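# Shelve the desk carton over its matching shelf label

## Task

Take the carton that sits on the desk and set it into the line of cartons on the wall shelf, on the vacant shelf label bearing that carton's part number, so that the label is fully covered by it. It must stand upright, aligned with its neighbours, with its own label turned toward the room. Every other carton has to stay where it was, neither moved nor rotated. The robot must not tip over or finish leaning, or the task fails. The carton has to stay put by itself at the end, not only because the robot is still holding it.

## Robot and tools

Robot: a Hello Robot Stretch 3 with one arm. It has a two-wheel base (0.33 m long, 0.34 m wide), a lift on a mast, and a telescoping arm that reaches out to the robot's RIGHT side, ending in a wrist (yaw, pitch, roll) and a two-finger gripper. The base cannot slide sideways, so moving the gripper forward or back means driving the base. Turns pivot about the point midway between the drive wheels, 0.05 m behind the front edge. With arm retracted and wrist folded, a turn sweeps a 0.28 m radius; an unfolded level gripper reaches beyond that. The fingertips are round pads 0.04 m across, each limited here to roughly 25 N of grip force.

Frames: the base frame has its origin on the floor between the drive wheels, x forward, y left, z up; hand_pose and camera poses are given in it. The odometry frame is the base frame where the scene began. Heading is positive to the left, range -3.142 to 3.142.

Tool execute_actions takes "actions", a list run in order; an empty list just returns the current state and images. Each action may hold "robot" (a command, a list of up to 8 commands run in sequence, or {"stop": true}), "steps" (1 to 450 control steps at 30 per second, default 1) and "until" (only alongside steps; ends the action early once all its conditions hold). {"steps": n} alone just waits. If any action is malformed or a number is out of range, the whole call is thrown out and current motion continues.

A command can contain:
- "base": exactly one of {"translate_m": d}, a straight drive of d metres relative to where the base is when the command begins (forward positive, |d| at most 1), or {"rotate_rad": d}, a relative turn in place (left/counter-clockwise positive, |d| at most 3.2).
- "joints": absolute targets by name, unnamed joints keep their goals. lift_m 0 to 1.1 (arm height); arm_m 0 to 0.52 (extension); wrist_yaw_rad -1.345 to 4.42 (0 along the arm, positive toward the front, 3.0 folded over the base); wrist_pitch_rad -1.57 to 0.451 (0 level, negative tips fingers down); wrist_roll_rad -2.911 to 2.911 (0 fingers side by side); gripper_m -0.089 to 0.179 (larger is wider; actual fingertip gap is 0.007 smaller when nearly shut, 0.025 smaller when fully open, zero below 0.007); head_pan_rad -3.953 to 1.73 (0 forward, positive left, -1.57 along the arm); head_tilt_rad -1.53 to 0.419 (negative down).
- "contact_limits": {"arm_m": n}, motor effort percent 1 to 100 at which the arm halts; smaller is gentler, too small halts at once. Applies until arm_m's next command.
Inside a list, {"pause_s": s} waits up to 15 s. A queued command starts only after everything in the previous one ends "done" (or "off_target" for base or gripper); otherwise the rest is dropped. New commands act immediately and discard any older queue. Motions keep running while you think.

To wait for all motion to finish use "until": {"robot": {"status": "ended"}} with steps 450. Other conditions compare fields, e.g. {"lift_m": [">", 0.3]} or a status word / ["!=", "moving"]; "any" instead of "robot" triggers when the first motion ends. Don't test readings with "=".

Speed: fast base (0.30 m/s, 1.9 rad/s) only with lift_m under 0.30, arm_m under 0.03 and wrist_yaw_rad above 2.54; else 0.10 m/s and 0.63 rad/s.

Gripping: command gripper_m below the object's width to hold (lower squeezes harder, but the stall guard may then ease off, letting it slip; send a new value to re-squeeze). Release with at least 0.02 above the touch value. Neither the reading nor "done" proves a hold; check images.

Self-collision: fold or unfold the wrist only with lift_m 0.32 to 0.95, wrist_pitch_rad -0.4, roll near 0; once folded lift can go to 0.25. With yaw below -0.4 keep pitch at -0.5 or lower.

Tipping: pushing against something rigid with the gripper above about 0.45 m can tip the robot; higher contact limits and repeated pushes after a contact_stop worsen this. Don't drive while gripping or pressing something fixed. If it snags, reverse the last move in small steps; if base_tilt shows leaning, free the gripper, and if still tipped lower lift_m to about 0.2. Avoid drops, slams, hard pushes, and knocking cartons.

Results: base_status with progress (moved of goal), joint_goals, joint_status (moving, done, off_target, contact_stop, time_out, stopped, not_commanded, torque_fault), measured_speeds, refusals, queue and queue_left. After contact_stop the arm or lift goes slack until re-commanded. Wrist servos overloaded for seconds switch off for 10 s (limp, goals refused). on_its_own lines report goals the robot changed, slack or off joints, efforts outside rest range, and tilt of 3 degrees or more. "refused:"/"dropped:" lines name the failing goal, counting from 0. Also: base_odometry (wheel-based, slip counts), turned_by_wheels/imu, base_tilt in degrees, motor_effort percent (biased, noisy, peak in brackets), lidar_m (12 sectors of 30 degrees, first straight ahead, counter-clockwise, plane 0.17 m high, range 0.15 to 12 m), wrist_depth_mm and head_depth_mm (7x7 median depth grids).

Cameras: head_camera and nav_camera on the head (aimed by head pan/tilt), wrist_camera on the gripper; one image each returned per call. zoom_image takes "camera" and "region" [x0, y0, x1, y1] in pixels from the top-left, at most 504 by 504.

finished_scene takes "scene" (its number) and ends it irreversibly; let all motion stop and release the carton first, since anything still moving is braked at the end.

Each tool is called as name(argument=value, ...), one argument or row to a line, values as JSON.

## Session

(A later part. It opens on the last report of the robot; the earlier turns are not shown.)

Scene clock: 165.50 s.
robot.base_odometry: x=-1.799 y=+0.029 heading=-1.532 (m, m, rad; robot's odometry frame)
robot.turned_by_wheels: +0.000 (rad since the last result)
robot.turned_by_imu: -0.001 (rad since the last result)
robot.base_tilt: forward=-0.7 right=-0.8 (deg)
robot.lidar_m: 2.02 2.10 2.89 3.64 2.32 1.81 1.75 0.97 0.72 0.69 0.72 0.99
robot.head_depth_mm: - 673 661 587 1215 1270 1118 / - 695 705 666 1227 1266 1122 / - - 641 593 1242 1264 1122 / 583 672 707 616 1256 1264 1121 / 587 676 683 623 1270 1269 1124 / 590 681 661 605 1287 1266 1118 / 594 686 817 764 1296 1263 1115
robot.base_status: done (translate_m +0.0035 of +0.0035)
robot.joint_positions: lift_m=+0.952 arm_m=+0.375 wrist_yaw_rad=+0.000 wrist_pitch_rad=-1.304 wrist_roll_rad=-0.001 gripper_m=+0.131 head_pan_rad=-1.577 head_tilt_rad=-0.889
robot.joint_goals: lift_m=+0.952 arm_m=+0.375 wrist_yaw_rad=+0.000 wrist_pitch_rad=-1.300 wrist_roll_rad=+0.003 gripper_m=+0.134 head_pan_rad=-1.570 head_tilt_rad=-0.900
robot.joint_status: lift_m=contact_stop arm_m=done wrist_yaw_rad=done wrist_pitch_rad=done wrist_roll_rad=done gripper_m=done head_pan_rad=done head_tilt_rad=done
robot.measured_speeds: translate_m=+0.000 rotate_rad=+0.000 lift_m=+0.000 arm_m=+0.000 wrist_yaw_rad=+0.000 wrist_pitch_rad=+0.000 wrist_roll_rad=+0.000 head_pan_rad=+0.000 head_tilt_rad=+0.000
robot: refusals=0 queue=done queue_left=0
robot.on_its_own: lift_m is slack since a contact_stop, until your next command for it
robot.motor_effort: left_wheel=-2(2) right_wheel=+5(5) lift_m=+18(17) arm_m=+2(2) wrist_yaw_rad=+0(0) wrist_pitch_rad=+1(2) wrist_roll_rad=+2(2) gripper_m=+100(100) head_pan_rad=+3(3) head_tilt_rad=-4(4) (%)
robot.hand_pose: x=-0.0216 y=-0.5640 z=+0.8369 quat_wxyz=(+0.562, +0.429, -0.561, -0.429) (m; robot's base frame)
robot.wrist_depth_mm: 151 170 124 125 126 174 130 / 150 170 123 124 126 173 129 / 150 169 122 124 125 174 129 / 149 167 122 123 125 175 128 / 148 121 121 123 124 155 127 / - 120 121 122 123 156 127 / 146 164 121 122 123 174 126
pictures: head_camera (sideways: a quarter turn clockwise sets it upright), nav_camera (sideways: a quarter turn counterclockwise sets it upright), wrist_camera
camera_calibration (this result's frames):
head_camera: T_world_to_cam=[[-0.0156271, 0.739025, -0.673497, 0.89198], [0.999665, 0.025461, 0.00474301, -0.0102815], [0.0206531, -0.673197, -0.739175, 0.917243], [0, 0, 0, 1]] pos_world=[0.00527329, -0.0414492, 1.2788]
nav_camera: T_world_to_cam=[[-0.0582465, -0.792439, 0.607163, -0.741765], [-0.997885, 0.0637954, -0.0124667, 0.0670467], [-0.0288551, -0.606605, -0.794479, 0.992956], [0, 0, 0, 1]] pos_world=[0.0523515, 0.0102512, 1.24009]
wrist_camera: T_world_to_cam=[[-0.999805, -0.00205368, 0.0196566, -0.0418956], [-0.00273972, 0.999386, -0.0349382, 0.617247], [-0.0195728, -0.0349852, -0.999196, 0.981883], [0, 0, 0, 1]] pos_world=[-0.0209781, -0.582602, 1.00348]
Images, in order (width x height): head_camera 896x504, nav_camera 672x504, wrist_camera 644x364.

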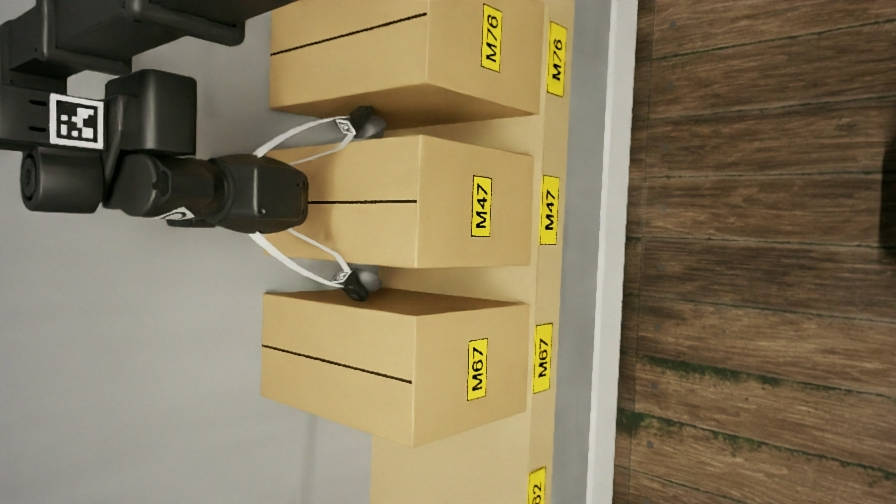

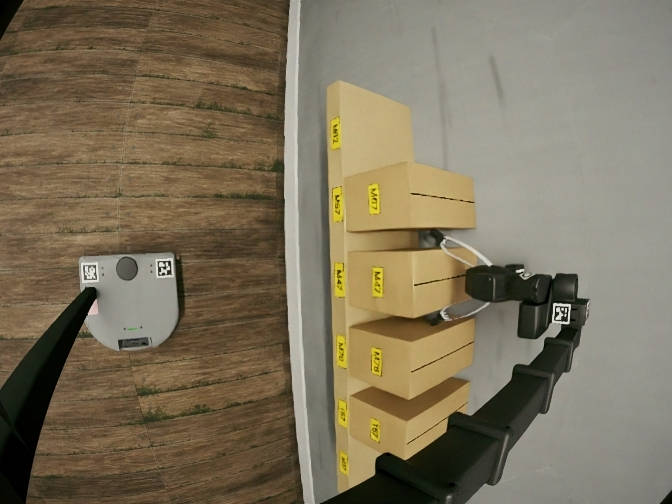

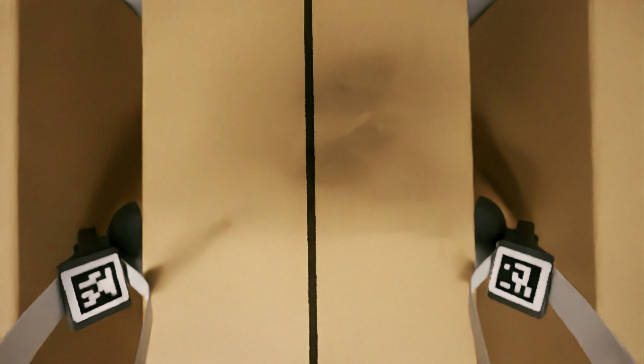

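execute_actions(
  actions=[
    {"robot":{"joints":{"gripper_m":0.141}},"steps":25},
    {"robot":{"joints":{"lift_m":0.962}},"steps":60,"until":{"robot":{"status":"ended"}}},
  ],
)

Scene clock: 167.50 s.
robot.base_odometry: x=-1.799 y=+0.029 heading=-1.531 (m, m, rad; robot's odometry frame)
robot.turned_by_wheels: +0.000 (rad since the last result)
robot.turned_by_imu: +0.000 (rad since the last result)
robot.base_tilt: forward=-0.8 right=-0.8 (deg)
robot.lidar_m: 2.02 2.10 2.90 3.63 2.31 1.81 1.75 0.97 0.71 0.69 0.72 0.99
robot.head_depth_mm: - 674 661 586 1217 1273 1125 / - 686 706 662 1229 1265 1119 / - - 626 589 1238 1267 1119 / 583 671 674 609 1253 1265 1119 / 586 676 683 622 1258 1270 1120 / 591 680 662 605 1286 1271 1121 / 593 685 815 764 1303 1268 1120
robot.base_status: done (translate_m +0.0035 of +0.0035)
robot.joint_positions: lift_m=+0.962 arm_m=+0.375 wrist_yaw_rad=+0.000 wrist_pitch_rad=-1.304 wrist_roll_rad=-0.001 gripper_m=+0.141 head_pan_rad=-1.577 head_tilt_rad=-0.889
robot.joint_goals: lift_m=+0.962 arm_m=+0.375 wrist_yaw_rad=+0.000 wrist_pitch_rad=-1.300 wrist_roll_rad=+0.003 gripper_m=+0.141 head_pan_rad=-1.570 head_tilt_rad=-0.900
robot.joint_status: lift_m=done arm_m=done wrist_yaw_rad=done wrist_pitch_rad=done wrist_roll_rad=done gripper_m=done head_pan_rad=done head_tilt_rad=done
robot.measured_speeds: translate_m=+0.000 rotate_rad=+0.000 lift_m=+0.000 arm_m=+0.000 wrist_yaw_rad=+0.000 wrist_pitch_rad=+0.000 wrist_roll_rad=+0.000 head_pan_rad=+0.000 head_tilt_rad=+0.000
robot: refusals=0 queue=done queue_left=0
robot.motor_effort: left_wheel=-2(2) right_wheel=+2(5) lift_m=+21(22) arm_m=+2(2) wrist_yaw_rad=-1(0) wrist_pitch_rad=+1(1) wrist_roll_rad=+2(2) gripper_m=-19(94) head_pan_rad=+3(3) head_tilt_rad=-4(4) (%)
robot.hand_pose: x=-0.0216 y=-0.5641 z=+0.8470 quat_wxyz=(+0.562, +0.429, -0.561, -0.429) (m; robot's base frame)
robot.wrist_depth_mm: 152 170 130 132 133 185 139 / 151 170 128 130 131 185 139 / 150 169 127 128 130 186 138 / 149 168 125 126 128 175 137 / 148 123 124 124 126 155 137 / - 121 122 123 124 156 137 / 146 164 120 121 123 175 136
pictures: head_camera (sideways: a quarter turn clockwise sets it upright), nav_camera (sideways: a quarter turn counterclockwise sets it upright), wrist_camera
camera_calibration (this result's frames):
head_camera: T_world_to_cam=[[-0.015627, 0.739025, -0.673497, 0.89198], [0.999665, 0.0254607, 0.00474301, -0.0102815], [0.0206529, -0.673197, -0.739175, 0.917243], [0, 0, 0, 1]] pos_world=[0.00527328, -0.0414492, 1.2788]
nav_camera: T_world_to_cam=[[-0.0582467, -0.792439, 0.607163, -0.741765], [-0.997885, 0.0637956, -0.0124667, 0.0670467], [-0.0288552, -0.606605, -0.794479, 0.992956], [0, 0, 0, 1]] pos_world=[0.0523515, 0.0102512, 1.24009]
wrist_camera: T_world_to_cam=[[-0.999806, -0.00190448, 0.0196187, -0.0419794], [-0.00259709, 0.999372, -0.0353386, 0.618041], [-0.0195391, -0.0353827, -0.999183, 0.9918], [0, 0, 0, 1]] pos_world=[-0.0209872, -0.58264, 1.01365]
Images, in order (width x height): head_camera 896x504, nav_camera 672x504, wrist_camera 644x364.

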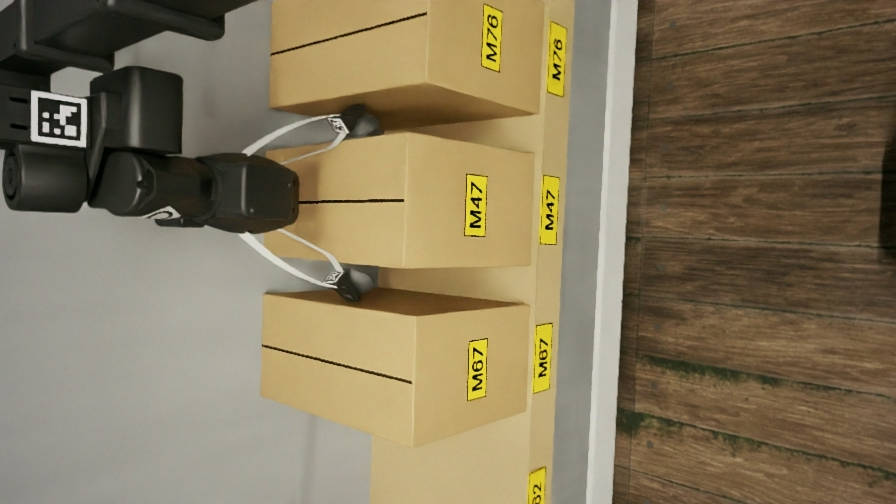

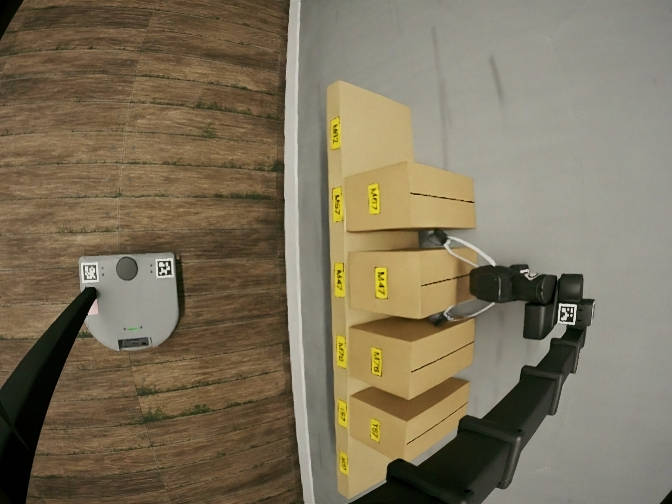

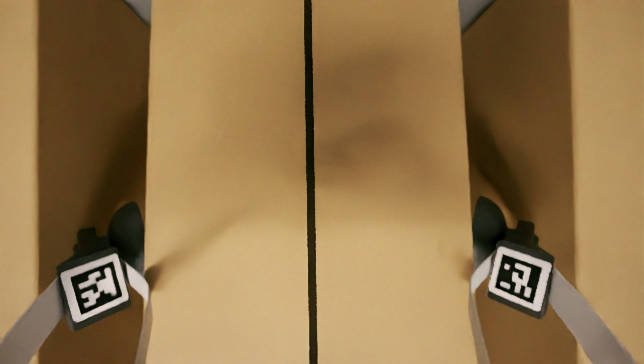

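Still gripping; lower and open a bit more.

execute_actions(
  actions=[
    {"robot":{"joints":{"lift_m":0.954}},"steps":60,"until":{"robot":{"status":"ended"}}},
    {"robot":{"joints":{"gripper_m":0.153}},"steps":25},
    {"robot":{"joints":{"lift_m":0.964}},"steps":60,"until":{"robot":{"status":"ended"}}},
  ],
)

Scene clock: 170.20 s.
robot.base_odometry: x=-1.799 y=+0.029 heading=-1.531 (m, m, rad; robot's odometry frame)
robot.turned_by_wheels: +0.000 (rad since the last result)
robot.turned_by_imu: -0.001 (rad since the last result)
robot.base_tilt: forward=-0.8 right=-0.8 (deg)
robot.lidar_m: 2.02 2.10 2.90 3.64 2.31 1.81 1.75 0.97 0.71 0.69 0.72 0.99
robot.head_depth_mm: - 674 661 587 1211 1263 1120 / - 686 704 668 1233 1267 1120 / - - 641 593 1247 1264 1121 / 582 671 684 616 1256 1268 1122 / 586 675 684 623 1266 1271 1124 / 588 681 662 604 1295 1272 1122 / 593 684 816 762 1301 1268 1120
robot.base_status: done (translate_m +0.0035 of +0.0035)
robot.joint_positions: lift_m=+0.964 arm_m=+0.375 wrist_yaw_rad=+0.000 wrist_pitch_rad=-1.303 wrist_roll_rad=-0.001 gripper_m=+0.153 head_pan_rad=-1.577 head_tilt_rad=-0.889
robot.joint_goals: lift_m=+0.964 arm_m=+0.375 wrist_yaw_rad=+0.000 wrist_pitch_rad=-1.300 wrist_roll_rad=+0.003 gripper_m=+0.153 head_pan_rad=-1.570 head_tilt_rad=-0.900
robot.joint_status: lift_m=done arm_m=done wrist_yaw_rad=done wrist_pitch_rad=done wrist_roll_rad=done gripper_m=done head_pan_rad=done head_tilt_rad=done
robot.measured_speeds: translate_m=+0.000 rotate_rad=+0.000 lift_m=+0.000 arm_m=+0.000 wrist_yaw_rad=+0.000 wrist_pitch_rad=+0.000 wrist_roll_rad=+0.000 head_pan_rad=+0.000 head_tilt_rad=+0.000
robot: refusals=0 queue=done queue_left=0
robot.motor_effort: left_wheel=-2(2) right_wheel=+2(2) lift_m=+21(21) arm_m=+2(2) wrist_yaw_rad=+0(0) wrist_pitch_rad=+1(1) wrist_roll_rad=+2(2) gripper_m=-1(100) head_pan_rad=+3(3) head_tilt_rad=-5(4) (%)
robot.hand_pose: x=-0.0216 y=-0.5643 z=+0.8491 quat_wxyz=(+0.563, +0.429, -0.562, -0.429) (m; robot's base frame)
robot.wrist_depth_mm: 151 182 135 137 139 186 142 / 151 182 134 136 138 186 141 / 150 180 134 136 137 186 140 / 149 179 134 135 136 186 140 / 148 132 133 135 136 165 140 / - 132 133 134 135 - 139 / 146 175 132 133 134 187 138
pictures: head_camera (sideways: a quarter turn clockwise sets it upright), nav_camera (sideways: a quarter turn counterclockwise sets it upright), wrist_camera
camera_calibration (this result's frames):
head_camera: T_world_to_cam=[[-0.015627, 0.739025, -0.673497, 0.89198], [0.999665, 0.0254608, 0.00474301, -0.0102815], [0.020653, -0.673197, -0.739175, 0.917243], [0, 0, 0, 1]] pos_world=[0.00527328, -0.0414492, 1.2788]
nav_camera: T_world_to_cam=[[-0.0582466, -0.792439, 0.607163, -0.741765], [-0.997885, 0.0637955, -0.0124667, 0.0670467], [-0.0288551, -0.606605, -0.794479, 0.992956], [0, 0, 0, 1]] pos_world=[0.0523515, 0.0102512, 1.24009]
wrist_camera: T_world_to_cam=[[-0.999807, -0.0017469, 0.0195799, -0.0418982], [-0.00244968, 0.999351, -0.035927, 0.618754], [-0.0195045, -0.035968, -0.999163, 0.993507], [0, 0, 0, 1]] pos_world=[-0.0209965, -0.582692, 1.01573]
Images, in order (width x height): head_camera 896x504, nav_camera 672x504, wrist_camera 644x364.

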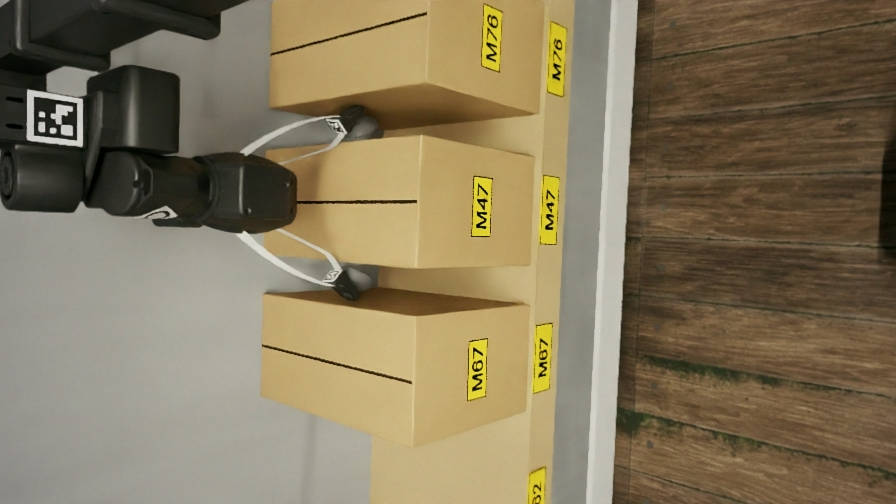

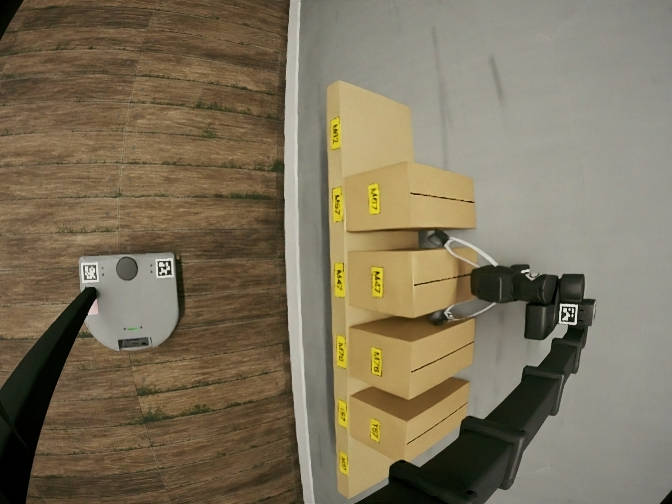

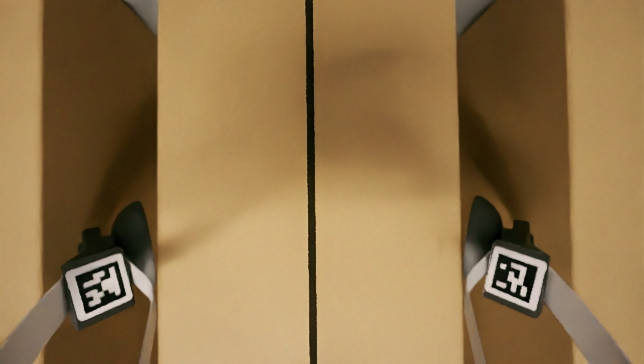

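execute_actions(
  actions=[
    {"robot":{"joints":{"lift_m":1.04}},"steps":150,"until":{"robot":{"status":"ended"}}},
  ],
)

Scene clock: 172.07 s.
robot.base_odometry: x=-1.799 y=+0.029 heading=-1.531 (m, m, rad; robot's odometry frame)
robot.turned_by_wheels: +0.000 (rad since the last result)
robot.turned_by_imu: +0.000 (rad since the last result)
robot.base_tilt: forward=-0.8 right=-0.8 (deg)
robot.lidar_m: 2.02 2.10 2.89 3.63 2.32 1.82 1.75 0.97 0.72 0.69 0.72 0.99
robot.head_depth_mm: 583 659 661 587 1207 1264 1121 / 593 664 708 666 1219 1267 1123 / - 701 662 593 1238 1271 1116 / 581 679 704 617 1256 1266 1120 / 586 677 684 623 1272 1261 1119 / 589 681 661 604 1288 1264 1118 / 593 685 816 766 1302 1269 1126
robot.base_status: done (translate_m +0.0035 of +0.0035)
robot.joint_positions: lift_m=+1.040 arm_m=+0.375 wrist_yaw_rad=+0.000 wrist_pitch_rad=-1.303 wrist_roll_rad=-0.001 gripper_m=+0.153 head_pan_rad=-1.577 head_tilt_rad=-0.889
robot.joint_goals: lift_m=+1.040 arm_m=+0.375 wrist_yaw_rad=+0.000 wrist_pitch_rad=-1.300 wrist_roll_rad=+0.003 gripper_m=+0.153 head_pan_rad=-1.570 head_tilt_rad=-0.900
robot.joint_status: lift_m=done arm_m=done wrist_yaw_rad=done wrist_pitch_rad=done wrist_roll_rad=done gripper_m=done head_pan_rad=done head_tilt_rad=done
robot.measured_speeds: translate_m=+0.000 rotate_rad=+0.000 lift_m=+0.000 arm_m=+0.000 wrist_yaw_rad=+0.000 wrist_pitch_rad=+0.000 wrist_roll_rad=+0.000 head_pan_rad=+0.000 head_tilt_rad=+0.000
robot: refusals=0 queue=done queue_left=0
robot.motor_effort: left_wheel=-2(2) right_wheel=+2(2) lift_m=+20(21) arm_m=+2(2) wrist_yaw_rad=+0(1) wrist_pitch_rad=+0(1) wrist_roll_rad=+2(2) gripper_m=+1(0) head_pan_rad=+3(3) head_tilt_rad=-4(4) (%)
robot.hand_pose: x=-0.0216 y=-0.5643 z=+0.9251 quat_wxyz=(+0.563, +0.429, -0.562, -0.429) (m; robot's base frame)
robot.wrist_depth_mm: 207 209 212 213 216 218 220 / 207 210 211 213 253 218 220 / 206 209 211 212 254 217 219 / 205 209 209 211 254 216 218 / 203 243 209 211 254 215 218 / 203 242 208 210 254 - 215 / 203 205 206 208 255 213 216
pictures: head_camera (sideways: a quarter turn clockwise sets it upright), nav_camera (sideways: a quarter turn counterclockwise sets it upright), wrist_camera
camera_calibration (this result's frames):
head_camera: T_world_to_cam=[[-0.015627, 0.739025, -0.673497, 0.89198], [0.999665, 0.0254608, 0.00474301, -0.0102815], [0.020653, -0.673197, -0.739175, 0.917243], [0, 0, 0, 1]] pos_world=[0.00527328, -0.0414492, 1.2788]
nav_camera: T_world_to_cam=[[-0.0582466, -0.792439, 0.607163, -0.741765], [-0.997885, 0.0637955, -0.0124667, 0.0670467], [-0.0288551, -0.606605, -0.794479, 0.992956], [0, 0, 0, 1]] pos_world=[0.0523515, 0.0102512, 1.24009]
wrist_camera: T_world_to_cam=[[-0.999807, -0.00174697, 0.0195799, -0.0433863], [-0.00244975, 0.999351, -0.035927, 0.621485], [-0.0195045, -0.035968, -0.999163, 1.06944], [0, 0, 0, 1]] pos_world=[-0.0209965, -0.582692, 1.09172]
Images, in order (width x height): head_camera 896x504, nav_camera 672x504, wrist_camera 644x364.

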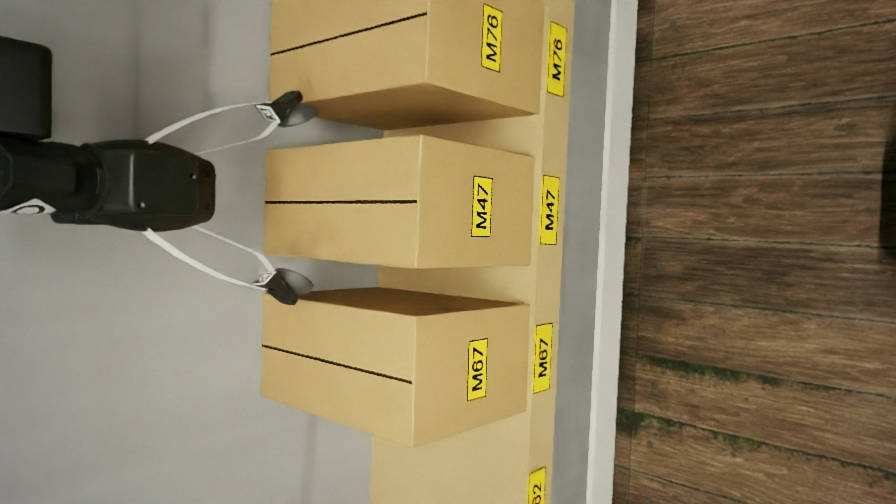

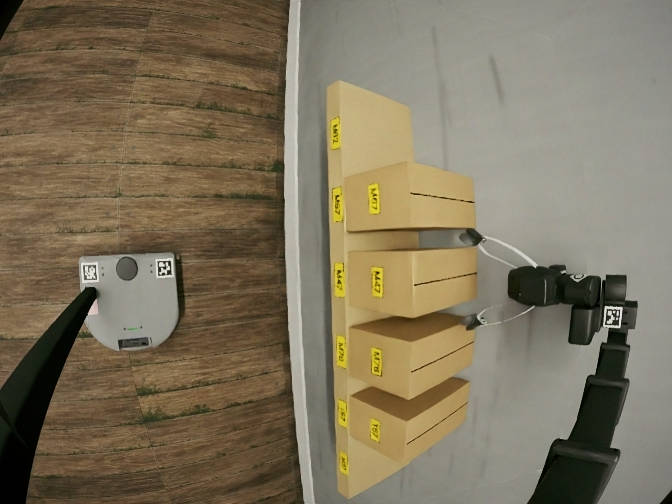

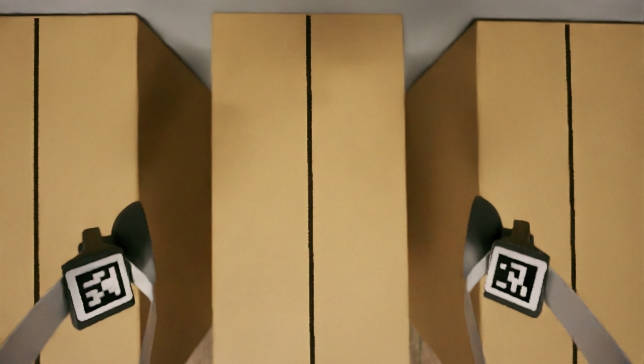

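finished_scene(
  scene=1,
)

The scene is finished: the task was done.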